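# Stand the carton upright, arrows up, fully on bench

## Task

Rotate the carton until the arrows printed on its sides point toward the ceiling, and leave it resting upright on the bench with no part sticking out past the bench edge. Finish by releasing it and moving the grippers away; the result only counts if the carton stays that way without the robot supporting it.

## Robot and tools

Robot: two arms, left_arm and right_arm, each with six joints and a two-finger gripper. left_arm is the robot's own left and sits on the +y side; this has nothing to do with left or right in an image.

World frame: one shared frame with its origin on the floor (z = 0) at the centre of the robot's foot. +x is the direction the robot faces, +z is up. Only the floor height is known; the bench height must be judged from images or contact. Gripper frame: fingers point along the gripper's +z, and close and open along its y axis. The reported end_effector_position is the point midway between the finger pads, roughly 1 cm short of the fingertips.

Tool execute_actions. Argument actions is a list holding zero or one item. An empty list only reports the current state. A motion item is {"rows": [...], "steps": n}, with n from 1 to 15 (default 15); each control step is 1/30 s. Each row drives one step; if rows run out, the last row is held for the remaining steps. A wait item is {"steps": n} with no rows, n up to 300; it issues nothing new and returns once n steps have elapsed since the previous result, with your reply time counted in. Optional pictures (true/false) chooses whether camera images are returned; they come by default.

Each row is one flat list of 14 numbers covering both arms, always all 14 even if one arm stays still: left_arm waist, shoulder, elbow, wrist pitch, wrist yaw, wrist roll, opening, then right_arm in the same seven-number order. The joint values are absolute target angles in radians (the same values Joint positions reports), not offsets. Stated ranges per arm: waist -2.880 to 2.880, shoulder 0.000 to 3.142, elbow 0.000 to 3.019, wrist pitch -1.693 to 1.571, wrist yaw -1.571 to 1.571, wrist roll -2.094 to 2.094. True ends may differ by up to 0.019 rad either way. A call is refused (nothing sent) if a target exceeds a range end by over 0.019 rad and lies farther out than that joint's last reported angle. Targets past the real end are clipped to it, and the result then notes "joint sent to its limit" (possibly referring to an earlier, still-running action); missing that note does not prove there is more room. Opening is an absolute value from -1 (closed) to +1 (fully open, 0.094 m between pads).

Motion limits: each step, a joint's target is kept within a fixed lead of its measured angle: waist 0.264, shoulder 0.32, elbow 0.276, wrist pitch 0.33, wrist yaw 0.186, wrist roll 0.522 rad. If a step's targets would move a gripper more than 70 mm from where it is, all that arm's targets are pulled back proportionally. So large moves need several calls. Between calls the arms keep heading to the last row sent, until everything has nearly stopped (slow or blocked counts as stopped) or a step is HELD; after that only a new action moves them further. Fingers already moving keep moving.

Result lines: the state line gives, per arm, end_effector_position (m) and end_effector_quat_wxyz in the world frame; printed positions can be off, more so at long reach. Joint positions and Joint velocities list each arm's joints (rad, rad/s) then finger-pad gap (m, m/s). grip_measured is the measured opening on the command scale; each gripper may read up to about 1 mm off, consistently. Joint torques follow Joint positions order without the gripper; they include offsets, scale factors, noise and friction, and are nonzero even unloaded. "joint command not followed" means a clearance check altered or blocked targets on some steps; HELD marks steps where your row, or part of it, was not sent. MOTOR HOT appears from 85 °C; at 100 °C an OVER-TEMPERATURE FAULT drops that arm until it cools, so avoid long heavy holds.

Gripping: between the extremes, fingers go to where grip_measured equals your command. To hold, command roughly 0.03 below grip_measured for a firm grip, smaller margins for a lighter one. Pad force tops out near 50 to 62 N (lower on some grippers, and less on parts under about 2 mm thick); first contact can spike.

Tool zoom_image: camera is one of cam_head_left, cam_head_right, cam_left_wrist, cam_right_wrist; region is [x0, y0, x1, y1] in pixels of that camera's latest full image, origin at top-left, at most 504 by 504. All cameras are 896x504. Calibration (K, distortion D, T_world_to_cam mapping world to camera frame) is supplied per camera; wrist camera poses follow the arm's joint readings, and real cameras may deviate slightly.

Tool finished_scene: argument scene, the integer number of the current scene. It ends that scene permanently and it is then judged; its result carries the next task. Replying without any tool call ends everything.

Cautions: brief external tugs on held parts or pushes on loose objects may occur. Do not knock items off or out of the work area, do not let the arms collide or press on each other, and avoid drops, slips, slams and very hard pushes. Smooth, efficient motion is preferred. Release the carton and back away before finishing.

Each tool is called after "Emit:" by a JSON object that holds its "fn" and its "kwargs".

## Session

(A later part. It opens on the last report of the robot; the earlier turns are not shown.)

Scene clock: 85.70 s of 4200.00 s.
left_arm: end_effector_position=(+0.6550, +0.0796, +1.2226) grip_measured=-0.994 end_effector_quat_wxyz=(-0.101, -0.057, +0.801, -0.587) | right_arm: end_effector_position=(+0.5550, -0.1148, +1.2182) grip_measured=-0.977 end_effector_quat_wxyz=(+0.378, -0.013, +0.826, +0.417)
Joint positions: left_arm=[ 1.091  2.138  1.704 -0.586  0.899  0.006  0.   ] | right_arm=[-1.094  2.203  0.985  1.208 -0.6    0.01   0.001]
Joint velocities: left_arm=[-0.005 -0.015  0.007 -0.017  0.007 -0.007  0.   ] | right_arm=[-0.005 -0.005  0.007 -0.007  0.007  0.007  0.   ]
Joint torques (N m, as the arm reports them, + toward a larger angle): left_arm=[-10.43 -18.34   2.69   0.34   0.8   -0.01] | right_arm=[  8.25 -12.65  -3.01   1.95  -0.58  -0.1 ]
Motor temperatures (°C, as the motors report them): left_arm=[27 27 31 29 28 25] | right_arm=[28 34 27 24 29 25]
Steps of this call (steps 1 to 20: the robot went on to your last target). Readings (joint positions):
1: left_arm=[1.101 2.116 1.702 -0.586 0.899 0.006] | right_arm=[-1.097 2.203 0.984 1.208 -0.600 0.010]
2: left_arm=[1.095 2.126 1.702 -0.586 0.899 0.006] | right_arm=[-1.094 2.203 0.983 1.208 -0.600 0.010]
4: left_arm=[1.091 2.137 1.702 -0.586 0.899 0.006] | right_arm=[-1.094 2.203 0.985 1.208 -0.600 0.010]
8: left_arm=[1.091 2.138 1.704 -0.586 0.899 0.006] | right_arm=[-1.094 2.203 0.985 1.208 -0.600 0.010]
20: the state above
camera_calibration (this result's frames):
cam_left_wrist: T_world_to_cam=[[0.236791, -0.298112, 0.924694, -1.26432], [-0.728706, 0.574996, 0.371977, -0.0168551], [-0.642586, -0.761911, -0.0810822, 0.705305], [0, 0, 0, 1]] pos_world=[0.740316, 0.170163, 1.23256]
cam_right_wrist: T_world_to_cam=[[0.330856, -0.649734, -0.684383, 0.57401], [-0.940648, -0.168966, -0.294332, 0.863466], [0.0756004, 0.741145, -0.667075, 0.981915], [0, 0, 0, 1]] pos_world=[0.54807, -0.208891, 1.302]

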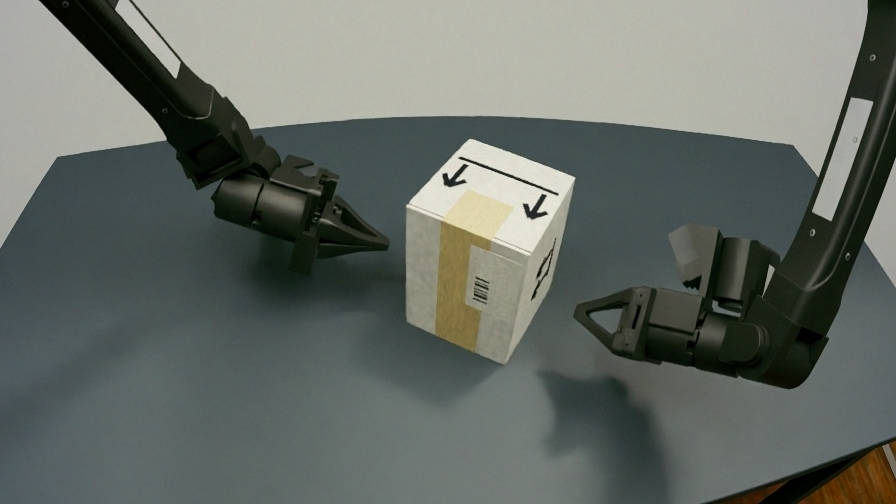

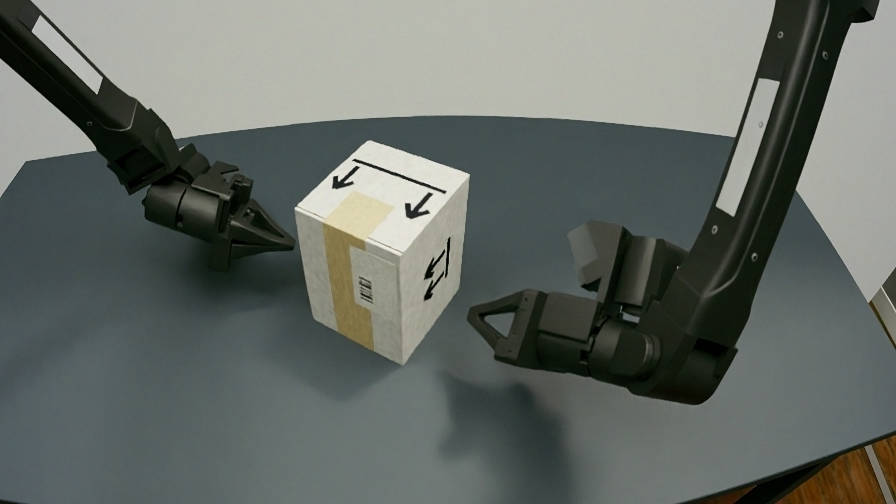

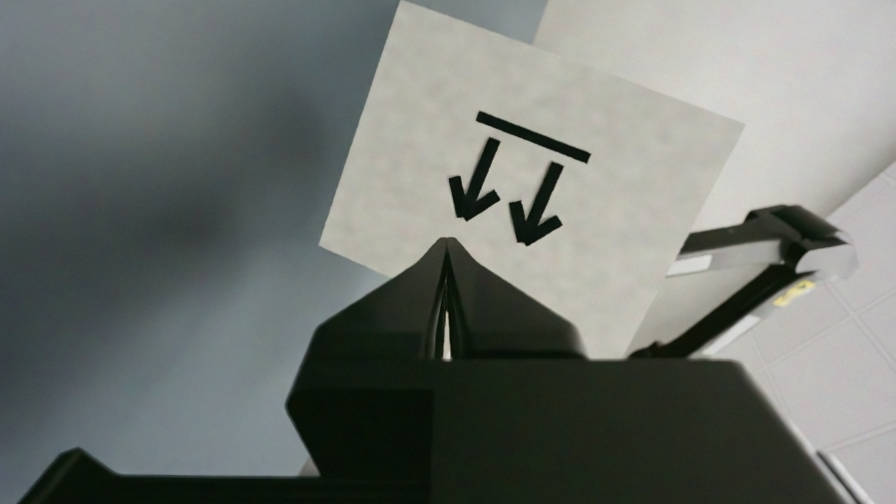

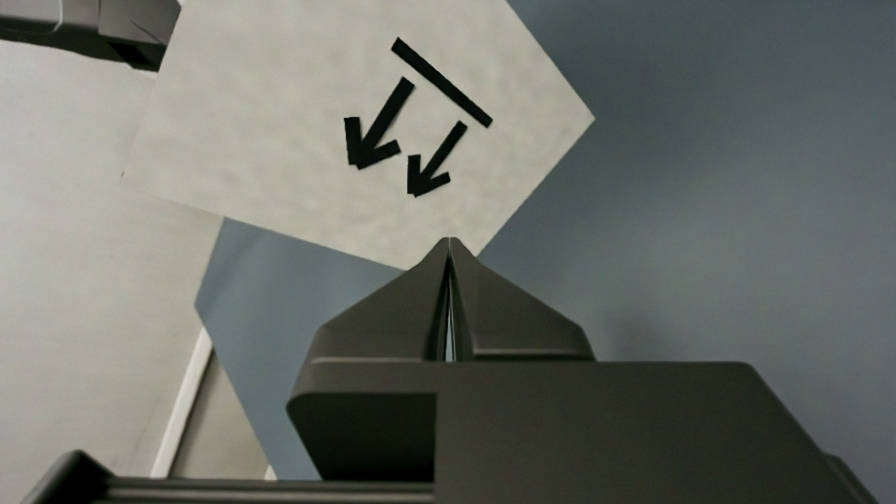

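Emit:
{"fn": "execute_actions", "kwargs": {"actions": [{"rows":[[1.085,2.12,1.70,-0.57,0.9,0,-1,-1.09,2.19,0.99,1.19,-0.6,0,-1],[1.08,2.11,1.69,-0.56,0.9,0,-1,-1.085,2.18,1.0,1.18,-0.6,0,-1],[1.075,2.11,1.68,-0.55,0.9,0,-1,-1.08,2.17,1.01,1.16,-0.6,0,-1],[1.07,2.11,1.67,-0.546,0.9,0,-1,-1.07,2.165,1.02,1.15,-0.6,0,-1],[1.065,2.11,1.667,-0.546,0.9,0,-1,-1.065,2.165,1.025,1.14,-0.6,0,-1],[1.06,2.11,1.667,-0.546,0.9,0,-1,-1.06,2.165,1.025,1.14,-0.6,0,-1],[1.055,2.11,1.667,-0.546,0.9,0,-1,-1.055,2.165,1.025,1.14,-0.6,0,-1],[1.05,2.11,1.667,-0.546,0.9,0,-1,-1.05,2.165,1.025,1.14,-0.6,0,-1],[1.045,2.115,1.667,-0.546,0.9,0,-1,-1.045,2.165,1.025,1.14,-0.6,0,-1],[1.04,2.12,1.667,-0.546,0.9,0,-1,-1.04,2.165,1.025,1.14,-0.6,0,-1],[1.032,2.12,1.667,-0.546,0.9,0,-1,-1.031,2.165,1.025,1.14,-0.6,0,-1]]}], "pictures": false}}

Emit:
{"fn": "execute_actions", "kwargs": {"actions": [{"steps":15}]}}

Scene clock: 94.97 s of 4200.00 s.
left_arm: end_effector_position=(+0.6421, +0.0519, +1.2359) grip_measured=-0.994 end_effector_quat_wxyz=(-0.107, -0.042, +0.793, -0.598) | right_arm: end_effector_position=(+0.5802, -0.0886, +1.2362) grip_measured=-0.977 end_effector_quat_wxyz=(+0.384, -0.023, +0.814, +0.436)
Joint positions: left_arm=[ 1.049  2.134  1.673 -0.562  0.899  0.006  0.   ] | right_arm=[-1.046  2.172  1.024  1.153 -0.6    0.01   0.001]
Joint velocities: left_arm=[-0.19  -0.015  0.007 -0.012  0.081  0.007  0.001] | right_arm=[ 0.142  0.005 -0.007 -0.037  0.022 -0.022  0.001]
Joint torques (N m, as the arm reports them, + toward a larger angle): left_arm=[-12.59 -18.77   1.26   0.43   0.81   0.02] | right_arm=[ 10.03 -13.5   -2.26   1.14  -0.59  -0.11]
Motor temperatures (°C, as the motors report them): left_arm=[27 28 29 29 28 25] | right_arm=[28 33 26 24 29 25]
Steps of this call (steps 1 to 15: the robot went on to your last target; steps 16 to 90: nothing new was sent; then 5.77 s passed at rest; steps 91 to 105: all 15 steps of this action). Readings (joint positions):
91: left_arm=[1.091 2.138 1.704 -0.586 0.899 0.006] | right_arm=[-1.094 2.203 0.985 1.207 -0.600 0.010]
92: left_arm=[1.091 2.138 1.703 -0.584 0.899 0.006] | right_arm=[-1.094 2.202 0.986 1.203 -0.600 0.010]
94: left_arm=[1.091 2.136 1.695 -0.571 0.899 0.006] | right_arm=[-1.094 2.199 0.995 1.182 -0.600 0.010]
98: left_arm=[1.086 2.134 1.676 -0.562 0.899 0.006] | right_arm=[-1.086 2.187 1.021 1.154 -0.600 0.010]
105: the state above

Scene clock: 95.47 s of 4200.00 s.
left_arm: end_effector_position=(+0.6414, +0.0442, +1.2403) grip_measured=-0.994 end_effector_quat_wxyz=(-0.107, -0.037, +0.791, -0.601) | right_arm: end_effector_position=(+0.5796, -0.0836, +1.2387) grip_measured=-0.977 end_effector_quat_wxyz=(+0.384, -0.025, +0.812, +0.439)
Joint positions: left_arm=[ 1.037  2.134  1.673 -0.561  0.899  0.006  0.   ] | right_arm=[-1.037  2.172  1.024  1.152 -0.6    0.01   0.001]
Joint velocities: left_arm=[-0.005  0.005  0.002 -0.002 -0.037  0.007  0.001] | right_arm=[-0.015 -0.015 -0.012 -0.002 -0.007  0.007 -0.   ]
Joint torques (N m, as the arm reports them, + toward a larger angle): left_arm=[-12.17 -18.47   1.26   0.34   0.83   0.  ] | right_arm=[ 10.07 -13.54  -2.23   1.11  -0.59  -0.13]
Motor temperatures (°C, as the motors report them): left_arm=[27 28 29 29 28 25] | right_arm=[28 33 26 24 29 25]
Steps of this call (steps 1 to 15: the robot went on to your last target). Readings (joint positions):
1: left_arm=[1.044 2.134 1.673 -0.562 0.899 0.006] | right_arm=[-1.041 2.172 1.024 1.152 -0.600 0.010]
2: left_arm=[1.041 2.134 1.673 -0.562 0.899 0.006] | right_arm=[-1.039 2.172 1.024 1.152 -0.600 0.010]
4: left_arm=[1.037 2.134 1.673 -0.562 0.899 0.006] | right_arm=[-1.037 2.172 1.024 1.152 -0.600 0.010]
8: left_arm=[1.037 2.134 1.673 -0.561 0.899 0.006] | right_arm=[-1.037 2.172 1.024 1.152 -0.600 0.010]
15: the state above
camera_calibration (this result's frames):
cam_left_wrist: T_world_to_cam=[[0.213547, -0.270411, 0.938763, -1.29177], [-0.712694, 0.614113, 0.339017, 0.0158764], [-0.66818, -0.741447, -0.0615781, 0.662364], [0, 0, 0, 1]] pos_world=[0.729747, 0.13205, 1.24807]
cam_right_wrist: T_world_to_cam=[[0.371379, -0.611021, -0.699093, 0.598171], [-0.925803, -0.18655, -0.328767, 0.930475], [0.0704679, 0.769319, -0.634966, 0.936223], [0, 0, 0, 1]] pos_world=[0.573315, -0.181179, 1.31856]

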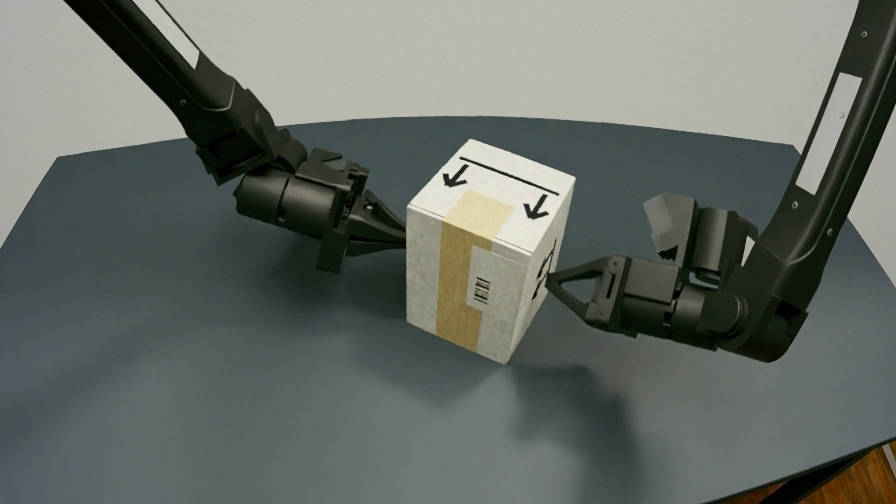

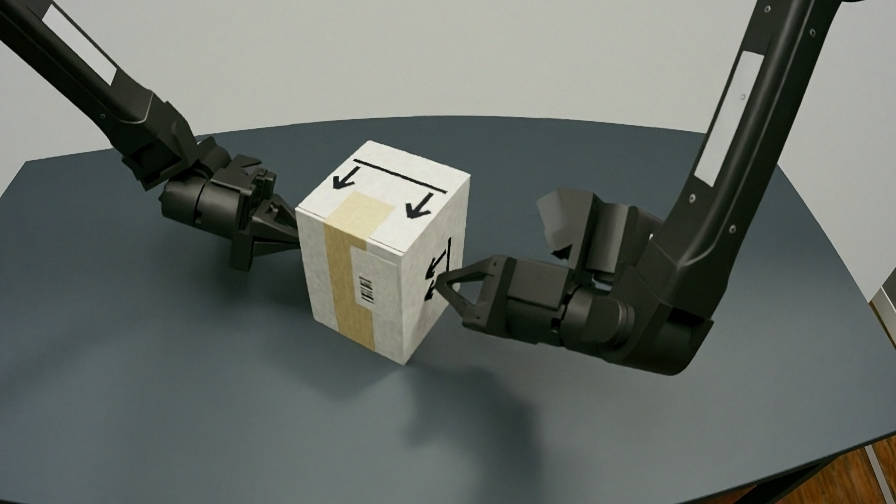

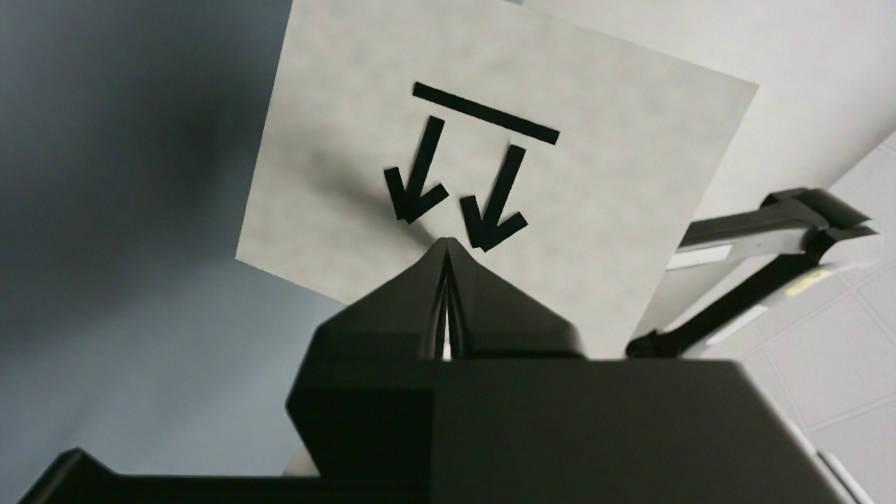

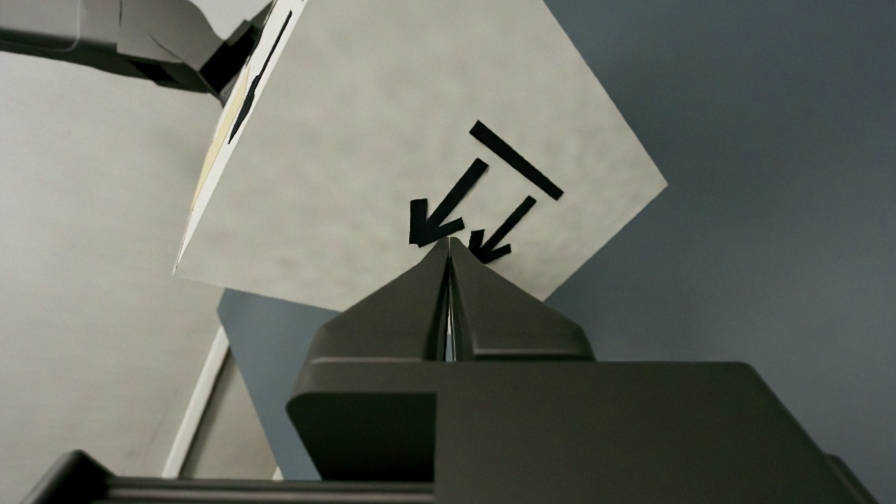

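Emit:
{"fn": "execute_actions", "kwargs": {"actions": [{"rows":[[1.032,2.12,1.667,-0.546,0.9,0,-1,-1.03,2.19,1.04,1.145,-0.6,0,-1],[1.032,2.12,1.667,-0.546,0.9,0,-1,-1.03,2.21,1.05,1.145,-0.6,0,-1],[1.032,2.12,1.667,-0.546,0.9,0,-1,-1.03,2.22,1.06,1.145,-0.6,0,-1],[1.032,2.12,1.667,-0.546,0.9,0,-1,-1.025,2.22,1.06,1.145,-0.6,0,-1],[1.032,2.12,1.667,-0.546,0.9,0,-1,-1.02,2.22,1.06,1.145,-0.6,0,-1],[1.032,2.12,1.667,-0.546,0.9,0,-1,-1.015,2.22,1.06,1.145,-0.6,0,-1],[1.032,2.12,1.667,-0.546,0.9,0,-1,-1.01,2.22,1.06,1.145,-0.6,0,-1],[1.032,2.13,1.667,-0.546,0.9,0,-1,-1.005,2.21,1.065,1.145,-0.6,0,-1]]}], "pictures": false}}

Emit:
{"fn": "execute_actions", "kwargs": {"actions": [{"rows":[[1.025,2.135,1.66,-0.56,0.9,0,-1,-1.0,2.21,1.07,1.145,-0.6,0,-1],[1.02,2.14,1.66,-0.56,0.9,0,-1,-0.995,2.21,1.07,1.145,-0.6,0,-1],[1.015,2.145,1.655,-0.57,0.91,0,-1,-0.99,2.2,1.075,1.145,-0.6,0,-1],[1.01,2.15,1.65,-0.57,0.91,0,-1,-0.985,2.2,1.08,1.145,-0.6,0,-1],[1.0,2.155,1.645,-0.58,0.92,0,-1,-0.98,2.2,1.08,1.145,-0.61,0,-1],[0.99,2.16,1.64,-0.585,0.92,0,-1,-0.97,2.2,1.085,1.145,-0.62,0,-1],[0.985,2.165,1.64,-0.585,0.92,0,-1,-0.965,2.2,1.085,1.145,-0.62,0,-1]]}]}}

Scene clock: 105.03 s of 4200.00 s.
left_arm: end_effector_position=(+0.6414, +0.0442, +1.2403) grip_measured=-0.994 end_effector_quat_wxyz=(-0.107, -0.037, +0.791, -0.601) | right_arm: end_effector_position=(+0.5898, -0.0800, +1.2349) grip_measured=-0.977 end_effector_quat_wxyz=(+0.393, -0.026, +0.808, +0.438)
Joint positions: left_arm=[ 1.037  2.134  1.673 -0.561  0.899  0.006  0.   ] | right_arm=[-1.034  2.186  1.059  1.152 -0.599  0.01   0.001]
Joint velocities: left_arm=[-0.015 -0.015  0.022 -0.017  0.037 -0.007 -0.002] | right_arm=[-0.005 -0.005  0.007 -0.002 -0.022 -0.037 -0.001]
Joint torques (N m, as the arm reports them, + toward a larger angle): left_arm=[-12.38 -18.1    1.33   0.36   0.8    0.01] | right_arm=[ 12.31 -10.94  -1.71   1.38  -0.66  -0.12]
Motor temperatures (°C, as the motors report them): left_arm=[27 29 28 29 28 25] | right_arm=[29 33 26 24 29 25]
Steps of this call (steps 1 to 15: the robot went on to your last target; steps 16 to 90: nothing new was sent; then 6.07 s passed at rest; steps 91 to 105: all 15 steps of this action). Readings (joint positions):
91: left_arm=[1.037 2.134 1.673 -0.561 0.899 0.006] | right_arm=[-1.037 2.172 1.026 1.152 -0.600 0.010]
92: left_arm=[1.037 2.134 1.673 -0.561 0.899 0.006] | right_arm=[-1.037 2.173 1.029 1.152 -0.600 0.010]
94: left_arm=[1.037 2.134 1.673 -0.561 0.899 0.006] | right_arm=[-1.037 2.179 1.045 1.152 -0.600 0.010]
98: left_arm=[1.037 2.134 1.673 -0.561 0.899 0.006] | right_arm=[-1.036 2.186 1.059 1.152 -0.600 0.010]
105: the state above

Scene clock: 105.53 s of 4200.00 s.
left_arm: end_effector_position=(+0.6355, +0.0430, +1.2413) grip_measured=-0.995 end_effector_quat_wxyz=(-0.113, -0.039, +0.787, -0.605) | right_arm: end_effector_position=(+0.5957, -0.0792, +1.2358) grip_measured=-0.977 end_effector_quat_wxyz=(+0.398, -0.027, +0.806, +0.438)
Joint positions: left_arm=[ 1.037  2.134  1.661 -0.561  0.909  0.006  0.   ] | right_arm=[-1.032  2.186  1.071  1.152 -0.599  0.01   0.001]
Joint velocities: left_arm=[-0.015  0.005 -0.002 -0.007 -0.11  -0.007 -0.001] | right_arm=[-0.015 -0.005 -0.007  0.012 -0.051  0.007  0.001]
Joint torques (N m, as the arm reports them, + toward a larger angle): left_arm=[-16.97 -15.54   0.01  -1.27   1.28   0.02] | right_arm=[ 15.11 -12.15  -0.94   1.35  -1.48  -0.12]
Motor temperatures (°C, as the motors report them): left_arm=[27 29 28 29 29 25] | right_arm=[29 33 26 24 29 25]
Steps of this call (steps 1 to 15: all 15 steps of this action). Readings (joint positions):
1: left_arm=[1.037 2.134 1.673 -0.561 0.899 0.006] | right_arm=[-1.034 2.186 1.059 1.152 -0.599 0.010]
2: left_arm=[1.037 2.134 1.673 -0.561 0.899 0.006] | right_arm=[-1.033 2.186 1.060 1.152 -0.599 0.010]
4: left_arm=[1.037 2.134 1.671 -0.561 0.903 0.006] | right_arm=[-1.033 2.186 1.061 1.152 -0.598 0.010]
8: left_arm=[1.037 2.134 1.662 -0.561 0.909 0.006] | right_arm=[-1.032 2.186 1.070 1.152 -0.599 0.010]
15: the state above
camera_calibration (this result's frames):
cam_left_wrist: T_world_to_cam=[[0.22365, -0.261428, 0.938955, -1.29879], [-0.707188, 0.61941, 0.340904, 0.00598382], [-0.67072, -0.740261, -0.0463478, 0.640267], [0, 0, 0, 1]] pos_world=[0.724145, 0.130718, 1.24714]
cam_right_wrist: T_world_to_cam=[[0.386744, -0.61312, -0.688849, 0.570846], [-0.917028, -0.176786, -0.3575, 0.976302], [0.0974118, 0.769955, -0.630619, 0.908511], [0, 0, 0, 1]] pos_world=[0.586025, -0.176919, 1.31518]

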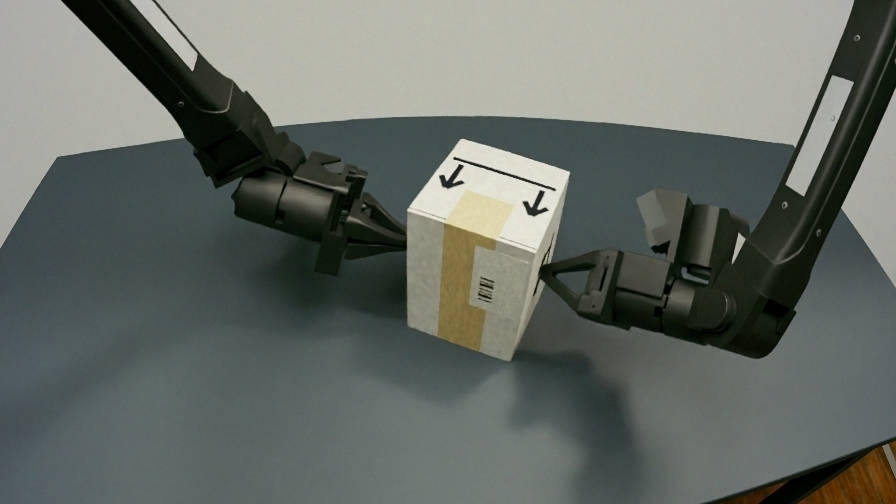

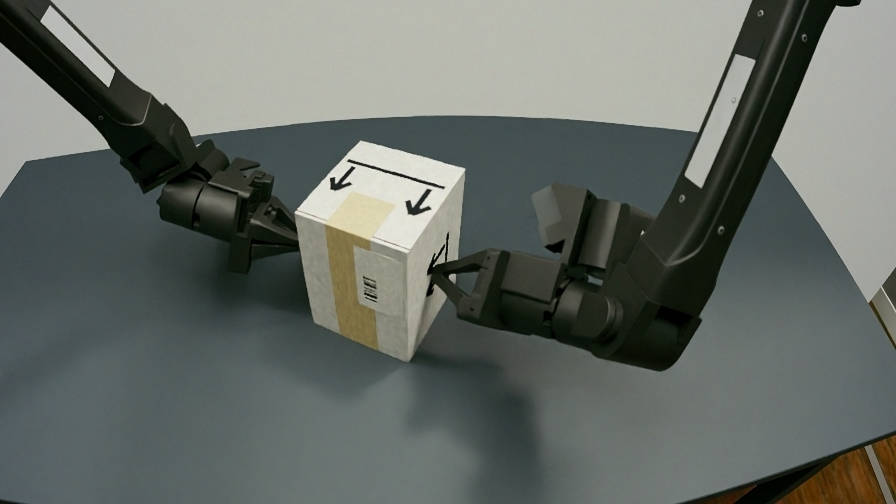

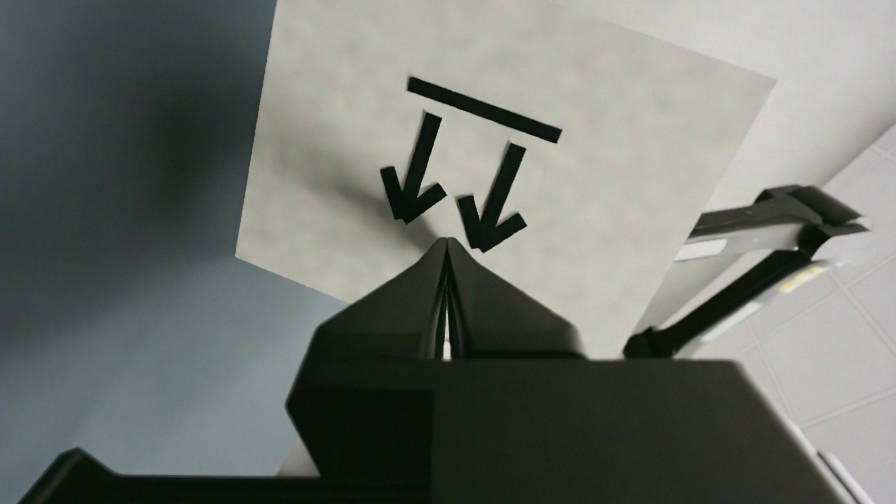

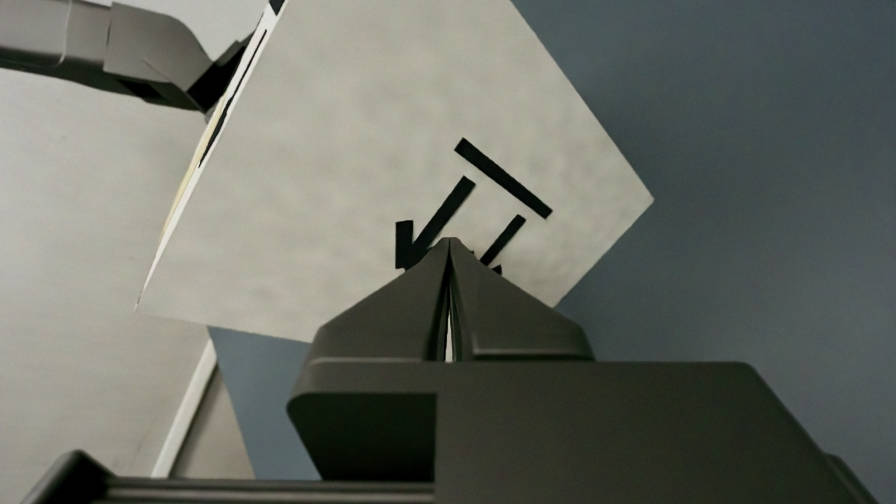

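Emit:
{"fn": "execute_actions", "kwargs": {"actions": [{"rows":[[1.02,2.14,1.66,-0.57,0.91,0,-1,-1.01,2.19,1.06,1.15,-0.6,0,-1],[1.035,2.134,1.66,-0.56,0.91,0,-1,-1.04,2.19,1.06,1.15,-0.6,0,-1],[1.035,2.134,1.66,-0.56,0.91,0,-1,-1.05,2.19,1.05,1.15,-0.6,0,-1],[1.035,2.134,1.66,-0.56,0.91,0,-1,-1.05,2.19,1.04,1.15,-0.6,0,-1],[1.035,2.134,1.66,-0.56,0.91,0,-1,-1.05,2.19,1.03,1.15,-0.6,0,-1],[1.035,2.134,1.66,-0.56,0.91,0,-1,-1.04,2.19,1.02,1.15,-0.6,0,-1]]}], "pictures": false}}

Emit:
{"fn": "execute_actions", "kwargs": {"actions": [{"rows":[[1.035,2.134,1.66,-0.56,0.91,0,-1,-1.02,2.19,1.025,1.15,-0.6,0,-1],[1.035,2.134,1.66,-0.56,0.91,0,-1,-1.01,2.19,1.025,1.15,-0.6,0,-1],[1.035,2.134,1.66,-0.56,0.91,0,-1,-1.005,2.19,1.025,1.15,-0.6,0,-1],[1.035,2.134,1.66,-0.56,0.91,0,-1,-1.0,2.19,1.025,1.15,-0.6,0,-1],[1.035,2.134,1.66,-0.56,0.91,0,-1,-1.0,2.19,1.025,1.15,-0.6,0,-1],[1.035,2.134,1.66,-0.56,0.91,0,-1,-1.0,2.19,1.025,1.15,-0.6,0,-1],[1.03,2.134,1.66,-0.56,0.91,0,-1,-0.99,2.19,1.025,1.15,-0.6,0,-1],[1.02,2.14,1.66,-0.56,0.91,0,-1,-0.99,2.19,1.03,1.15,-0.6,0,-1],[1.01,2.14,1.655,-0.57,0.91,0,-1,-0.98,2.19,1.03,1.15,-0.6,0,-1],[1.0,2.15,1.65,-0.57,0.915,0,-1,-0.97,2.19,1.035,1.15,-0.605,0,-1],[0.99,2.155,1.645,-0.575,0.92,0,-1,-0.96,2.185,1.04,1.15,-0.61,0,-1],[0.98,2.16,1.64,-0.575,0.92,0,-1,-0.955,2.185,1.04,1.15,-0.61,0,-1]]}]}}

Scene clock: 116.17 s of 4200.00 s.
left_arm: end_effector_position=(+0.6359, +0.0448, +1.2404) grip_measured=-0.995 end_effector_quat_wxyz=(-0.112, -0.040, +0.788, -0.604) | right_arm: end_effector_position=(+0.5720, -0.0794, +1.2343) grip_measured=-0.977 end_effector_quat_wxyz=(+0.377, -0.024, +0.814, +0.441)
Joint positions: left_arm=[ 1.039  2.133  1.661 -0.561  0.909  0.006  0.   ] | right_arm=[-1.034  2.186  1.024  1.152 -0.598  0.01   0.001]
Joint velocities: left_arm=[-0.015  0.005 -0.007 -0.017 -0.037  0.007  0.   ] | right_arm=[-0.024 -0.005 -0.032  0.017 -0.007 -0.022 -0.001]
Joint torques (N m, as the arm reports them, + toward a larger angle): left_arm=[-11.77 -18.02   1.59  -0.22   0.84   0.01] | right_arm=[  9.19 -12.4   -2.7    1.53  -0.69  -0.12]
Motor temperatures (°C, as the motors report them): left_arm=[28 29 27 29 29 25] | right_arm=[29 33 25 24 31 25]
Steps of this call (steps 1 to 15: the robot went on to your last target; steps 16 to 90: nothing new was sent; then 7.13 s passed at rest; steps 91 to 105: all 15 steps of this action). Readings (joint positions):
91: left_arm=[1.039 2.134 1.661 -0.561 0.908 0.006] | right_arm=[-1.033 2.186 1.069 1.152 -0.595 0.010]
92: left_arm=[1.039 2.133 1.661 -0.561 0.909 0.006] | right_arm=[-1.033 2.186 1.069 1.152 -0.593 0.010]
94: left_arm=[1.039 2.133 1.661 -0.561 0.909 0.006] | right_arm=[-1.034 2.186 1.066 1.152 -0.594 0.010]
98: left_arm=[1.039 2.133 1.661 -0.561 0.909 0.006] | right_arm=[-1.034 2.186 1.038 1.152 -0.598 0.010]
105: the state above

Scene clock: 116.67 s of 4200.00 s.
left_arm: end_effector_position=(+0.6360, +0.0444, +1.2410) grip_measured=-0.995 end_effector_quat_wxyz=(-0.112, -0.040, +0.787, -0.605) | right_arm: end_effector_position=(+0.5712, -0.0686, +1.2401) grip_measured=-0.977 end_effector_quat_wxyz=(+0.377, -0.028, +0.810, +0.448)
Joint positions: left_arm=[ 1.039  2.133  1.661 -0.561  0.911  0.006  0.   ] | right_arm=[-1.015  2.186  1.024  1.152 -0.595  0.01   0.001]
Joint velocities: left_arm=[ 0.015  0.005  0.002 -0.002 -0.051  0.051 -0.002] | right_arm=[-0.005 -0.005  0.017 -0.007  0.007 -0.022 -0.   ]
Joint torques (N m, as the arm reports them, + toward a larger angle): left_arm=[-17.5  -15.84  -0.01  -0.9    1.19   0.01] | right_arm=[ 14.47 -13.    -1.1    1.54  -1.26  -0.13]
Motor temperatures (°C, as the motors report them): left_arm=[28 29 27 29 29 25] | right_arm=[29 33 25 24 31 25]
Steps of this call (steps 1 to 15: all 15 steps of this action). Readings (joint positions):
1: left_arm=[1.039 2.133 1.661 -0.561 0.909 0.006] | right_arm=[-1.034 2.186 1.024 1.152 -0.598 0.010]
2: left_arm=[1.039 2.133 1.661 -0.561 0.909 0.006] | right_arm=[-1.033 2.186 1.024 1.152 -0.598 0.010]
4: left_arm=[1.039 2.133 1.661 -0.561 0.909 0.006] | right_arm=[-1.031 2.186 1.024 1.152 -0.598 0.010]
8: left_arm=[1.039 2.133 1.661 -0.561 0.909 0.006] | right_arm=[-1.020 2.186 1.024 1.152 -0.598 0.010]
15: the state above
camera_calibration (this result's frames):
cam_left_wrist: T_world_to_cam=[[0.224661, -0.260378, 0.939005, -1.29899], [-0.708363, 0.618086, 0.340869, 0.00640005], [-0.669141, -0.741736, -0.0455822, 0.639705], [0, 0, 0, 1]] pos_world=[0.72442, 0.132306, 1.24674]
cam_right_wrist: T_world_to_cam=[[0.375906, -0.595789, -0.709739, 0.623109], [-0.925196, -0.198297, -0.323561, 0.918403], [0.0520348, 0.778276, -0.625762, 0.925866], [0, 0, 0, 1]] pos_world=[0.567294, -0.167221, 1.31878]

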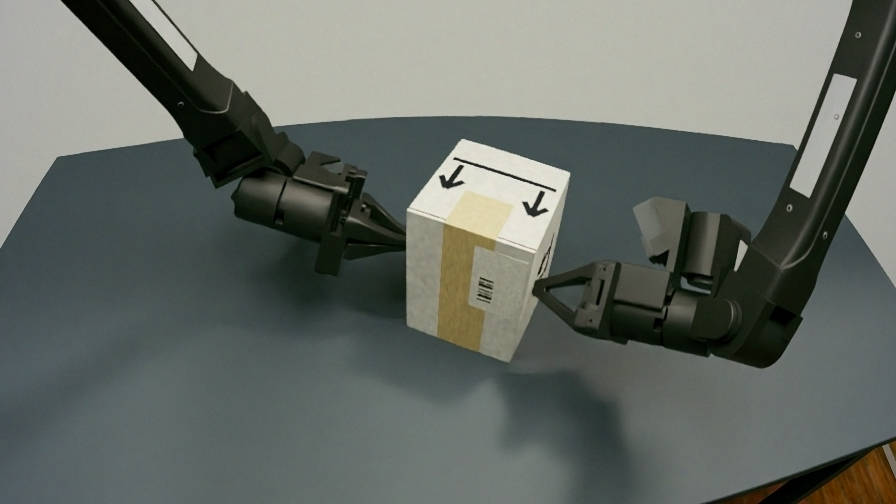

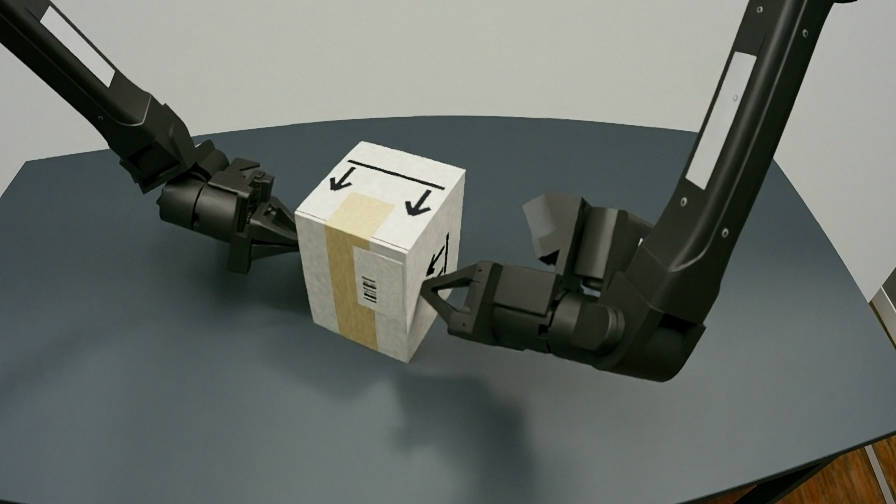

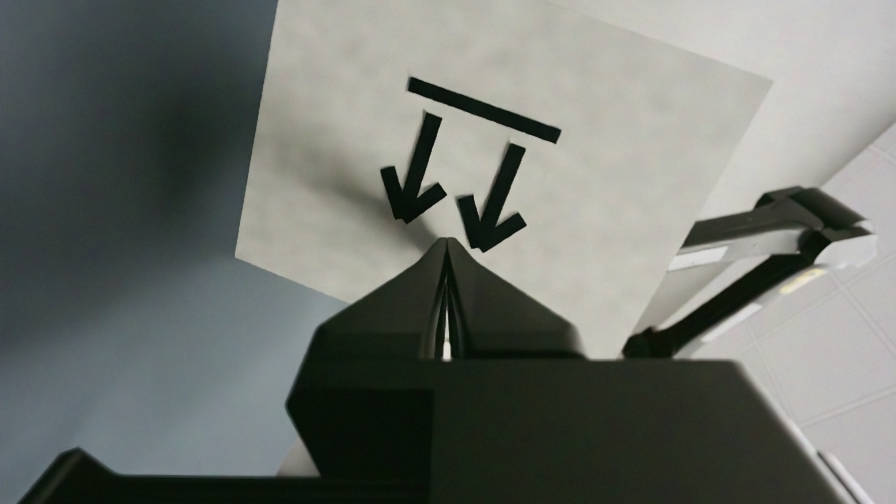

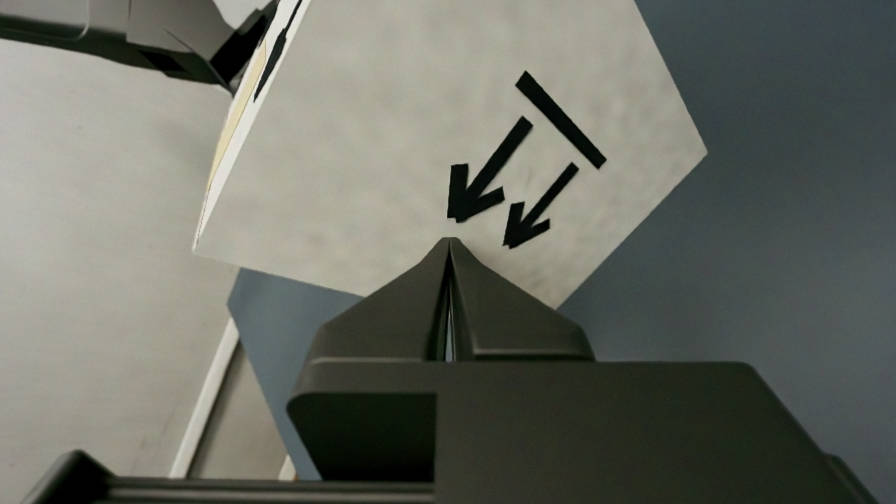

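Emit:
{"fn": "execute_actions", "kwargs": {"actions": [{"rows":[[0.976,2.155,1.643,-0.58,0.92,0,-1,-0.95,2.174,1.037,1.144,-0.61,0,-1],[0.972,2.15,1.646,-0.587,0.92,0,-1,-0.948,2.163,1.033,1.138,-0.61,0,-1],[0.968,2.146,1.649,-0.593,0.92,0,-1,-0.947,2.152,1.03,1.132,-0.61,0,-1],[0.964,2.142,1.652,-0.6,0.92,0,-1,-0.946,2.141,1.027,1.126,-0.61,0,-1],[0.96,2.138,1.655,-0.606,0.92,0,-1,-0.945,2.13,1.023,1.12,-0.61,0,-1],[0.957,2.134,1.658,-0.612,0.92,0,-1,-0.944,2.12,1.02,1.115,-0.61,0,-1],[0.954,2.13,1.661,-0.618,0.92,0,-1,-0.943,2.109,1.017,1.109,-0.61,0,-1],[0.95,2.126,1.664,-0.625,0.92,0,-1,-0.942,2.098,1.013,1.103,-0.61,0,-1],[0.947,2.122,1.667,-0.631,0.92,0,-1,-0.941,2.087,1.01,1.097,-0.61,0,-1],[0.944,2.118,1.67,-0.637,0.92,0,-1,-0.94,2.076,1.007,1.091,-0.61,0,-1],[0.94,2.114,1.673,-0.644,0.92,0,-1,-0.938,2.065,1.003,1.085,-0.61,0,-1],[0.937,2.11,1.675,-0.65,0.92,0,-1,-0.937,2.055,1.0,1.08,-0.61,0,-1]]}], "pictures": false}}

Emit:
{"fn": "execute_actions", "kwargs": {"actions": [{"steps":12}]}}

Scene clock: 127.73 s of 4200.00 s.
left_arm: end_effector_position=(+0.6429, +0.0373, +1.2583) grip_measured=-0.995 end_effector_quat_wxyz=(-0.124, -0.035, +0.783, -0.609) | right_arm: end_effector_position=(+0.5936, -0.0810, +1.2686) grip_measured=-0.977 end_effector_quat_wxyz=(+0.377, -0.028, +0.811, +0.447)
Joint positions: left_arm=[ 1.02   2.117  1.68  -0.616  0.91   0.006  0.   ] | right_arm=[-1.014  2.083  0.989  1.085 -0.593  0.009  0.001]
Joint velocities: left_arm=[-0.083 -0.112  0.046 -0.022 -0.022  0.022 -0.   ] | right_arm=[-0.015 -0.249 -0.012 -0.012 -0.037 -0.066 -0.001]
Joint torques (N m, as the arm reports them, + toward a larger angle): left_arm=[-19.85 -18.11   1.31  -1.7    1.24   0.02] | right_arm=[ 15.74 -14.14  -1.02   1.36  -1.34  -0.12]
Motor temperatures (°C, as the motors report them): left_arm=[28 29 27 29 30 25] | right_arm=[30 33 25 24 32 25]
Steps of this call (steps 1 to 15: the robot went on to your last target; steps 16 to 90: nothing new was sent; then 7.57 s passed at rest; steps 91 to 105: all 15 steps of this action). Readings (joint positions):
91: left_arm=[1.039 2.133 1.661 -0.561 0.911 0.006] | right_arm=[-1.015 2.186 1.024 1.151 -0.595 0.010]
92: left_arm=[1.039 2.133 1.661 -0.561 0.911 0.006] | right_arm=[-1.014 2.186 1.024 1.149 -0.595 0.010]
94: left_arm=[1.039 2.133 1.661 -0.563 0.910 0.006] | right_arm=[-1.014 2.183 1.024 1.142 -0.595 0.010]
98: left_arm=[1.036 2.133 1.665 -0.583 0.910 0.006] | right_arm=[-1.014 2.159 1.011 1.115 -0.594 0.010]
105: the state above

Scene clock: 128.13 s of 4200.00 s.
left_arm: end_effector_position=(+0.6531, +0.0342, +1.2707) grip_measured=-0.995 end_effector_quat_wxyz=(-0.116, -0.028, +0.782, -0.612) | right_arm: end_effector_position=(+0.6016, -0.0836, +1.2752) grip_measured=-0.977 end_effector_quat_wxyz=(+0.384, -0.028, +0.808, +0.446)
Joint positions: left_arm=[ 1.009  2.1    1.686 -0.62   0.91   0.006  0.   ] | right_arm=[-1.014  2.066  0.989  1.083 -0.593  0.009  0.001]
Joint velocities: left_arm=[ 0.005 -0.005 -0.007 -0.012 -0.037  0.022  0.001] | right_arm=[-0.005  0.005 -0.007 -0.002  0.037 -0.037 -0.001]
Joint torques (N m, as the arm reports them, + toward a larger angle): left_arm=[-19.19 -17.43   1.31  -1.65   1.24   0.01] | right_arm=[ 15.83 -14.29  -0.8    1.51  -1.33  -0.1 ]
Motor temperatures (°C, as the motors report them): left_arm=[28 29 27 29 30 25] | right_arm=[30 33 25 24 32 25]
Steps of this call (steps 1 to 12: the robot went on to your last target). Readings (joint positions):
1: left_arm=[1.018 2.114 1.682 -0.617 0.910 0.006] | right_arm=[-1.014 2.076 0.989 1.085 -0.593 0.009]
2: left_arm=[1.016 2.110 1.683 -0.618 0.910 0.006] | right_arm=[-1.014 2.071 0.989 1.085 -0.593 0.009]
4: left_arm=[1.012 2.104 1.685 -0.618 0.910 0.006] | right_arm=[-1.014 2.066 0.989 1.085 -0.593 0.009]
8: left_arm=[1.009 2.100 1.686 -0.618 0.910 0.006] | right_arm=[-1.014 2.066 0.989 1.083 -0.593 0.009]
12: the state above
camera_calibration (this result's frames):
cam_left_wrist: T_world_to_cam=[[0.211911, -0.245825, 0.945866, -1.33426], [-0.698412, 0.638906, 0.32252, 0.0308752], [-0.683604, -0.72895, -0.0362959, 0.642145], [0, 0, 0, 1]] pos_world=[0.743282, 0.120369, 1.27539]
cam_right_wrist: T_world_to_cam=[[0.382363, -0.599038, -0.703528, 0.615527], [-0.92163, -0.192614, -0.336894, 0.970197], [0.0663024, 0.777209, -0.62574, 0.949262], [0, 0, 0, 1]] pos_world=[0.59587, -0.182177, 1.35389]

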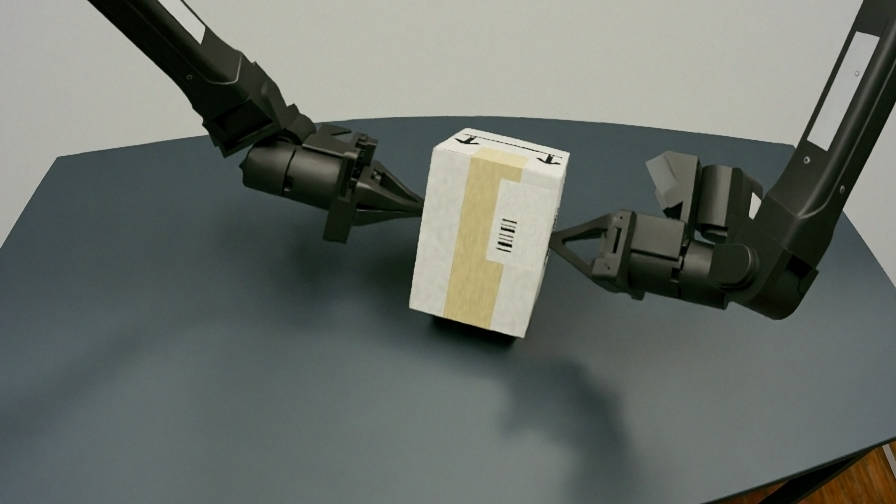

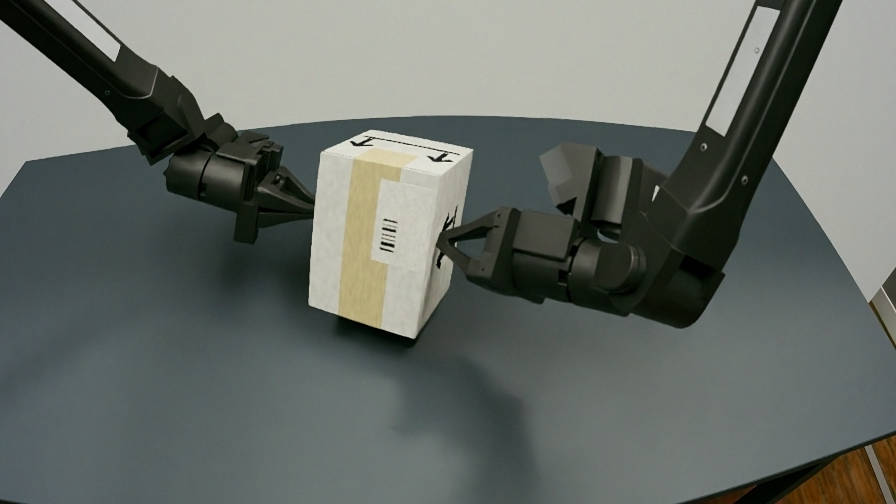

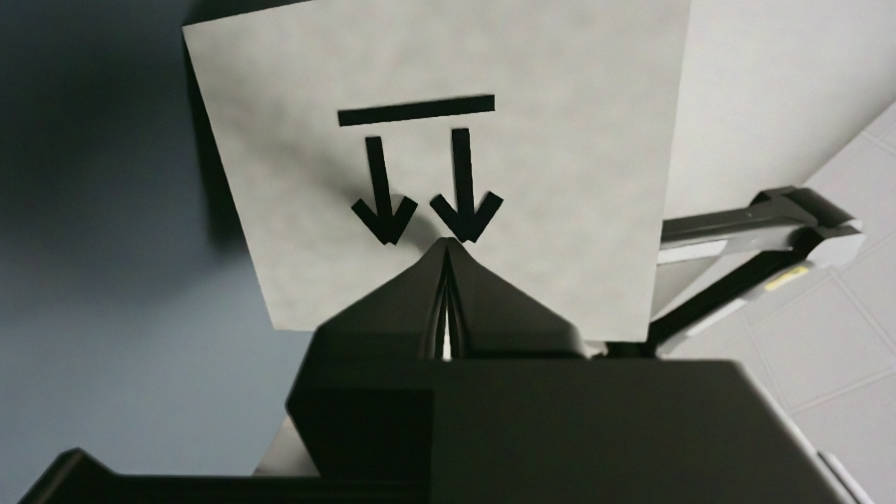

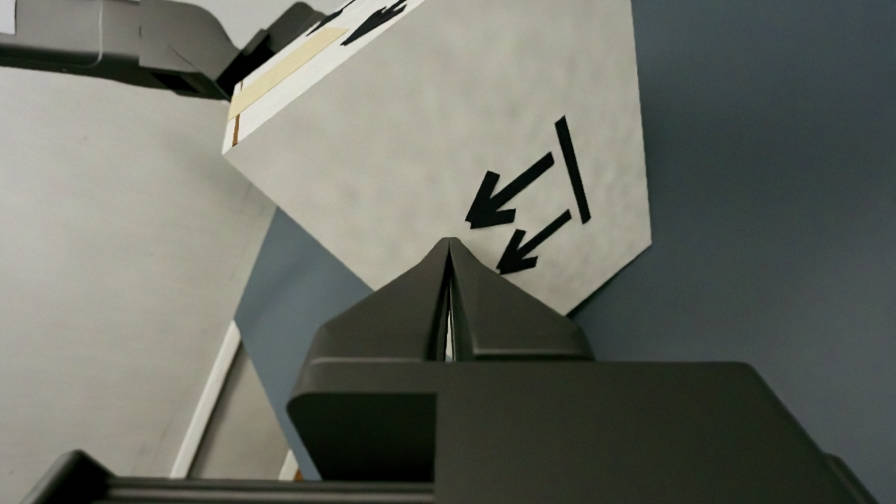

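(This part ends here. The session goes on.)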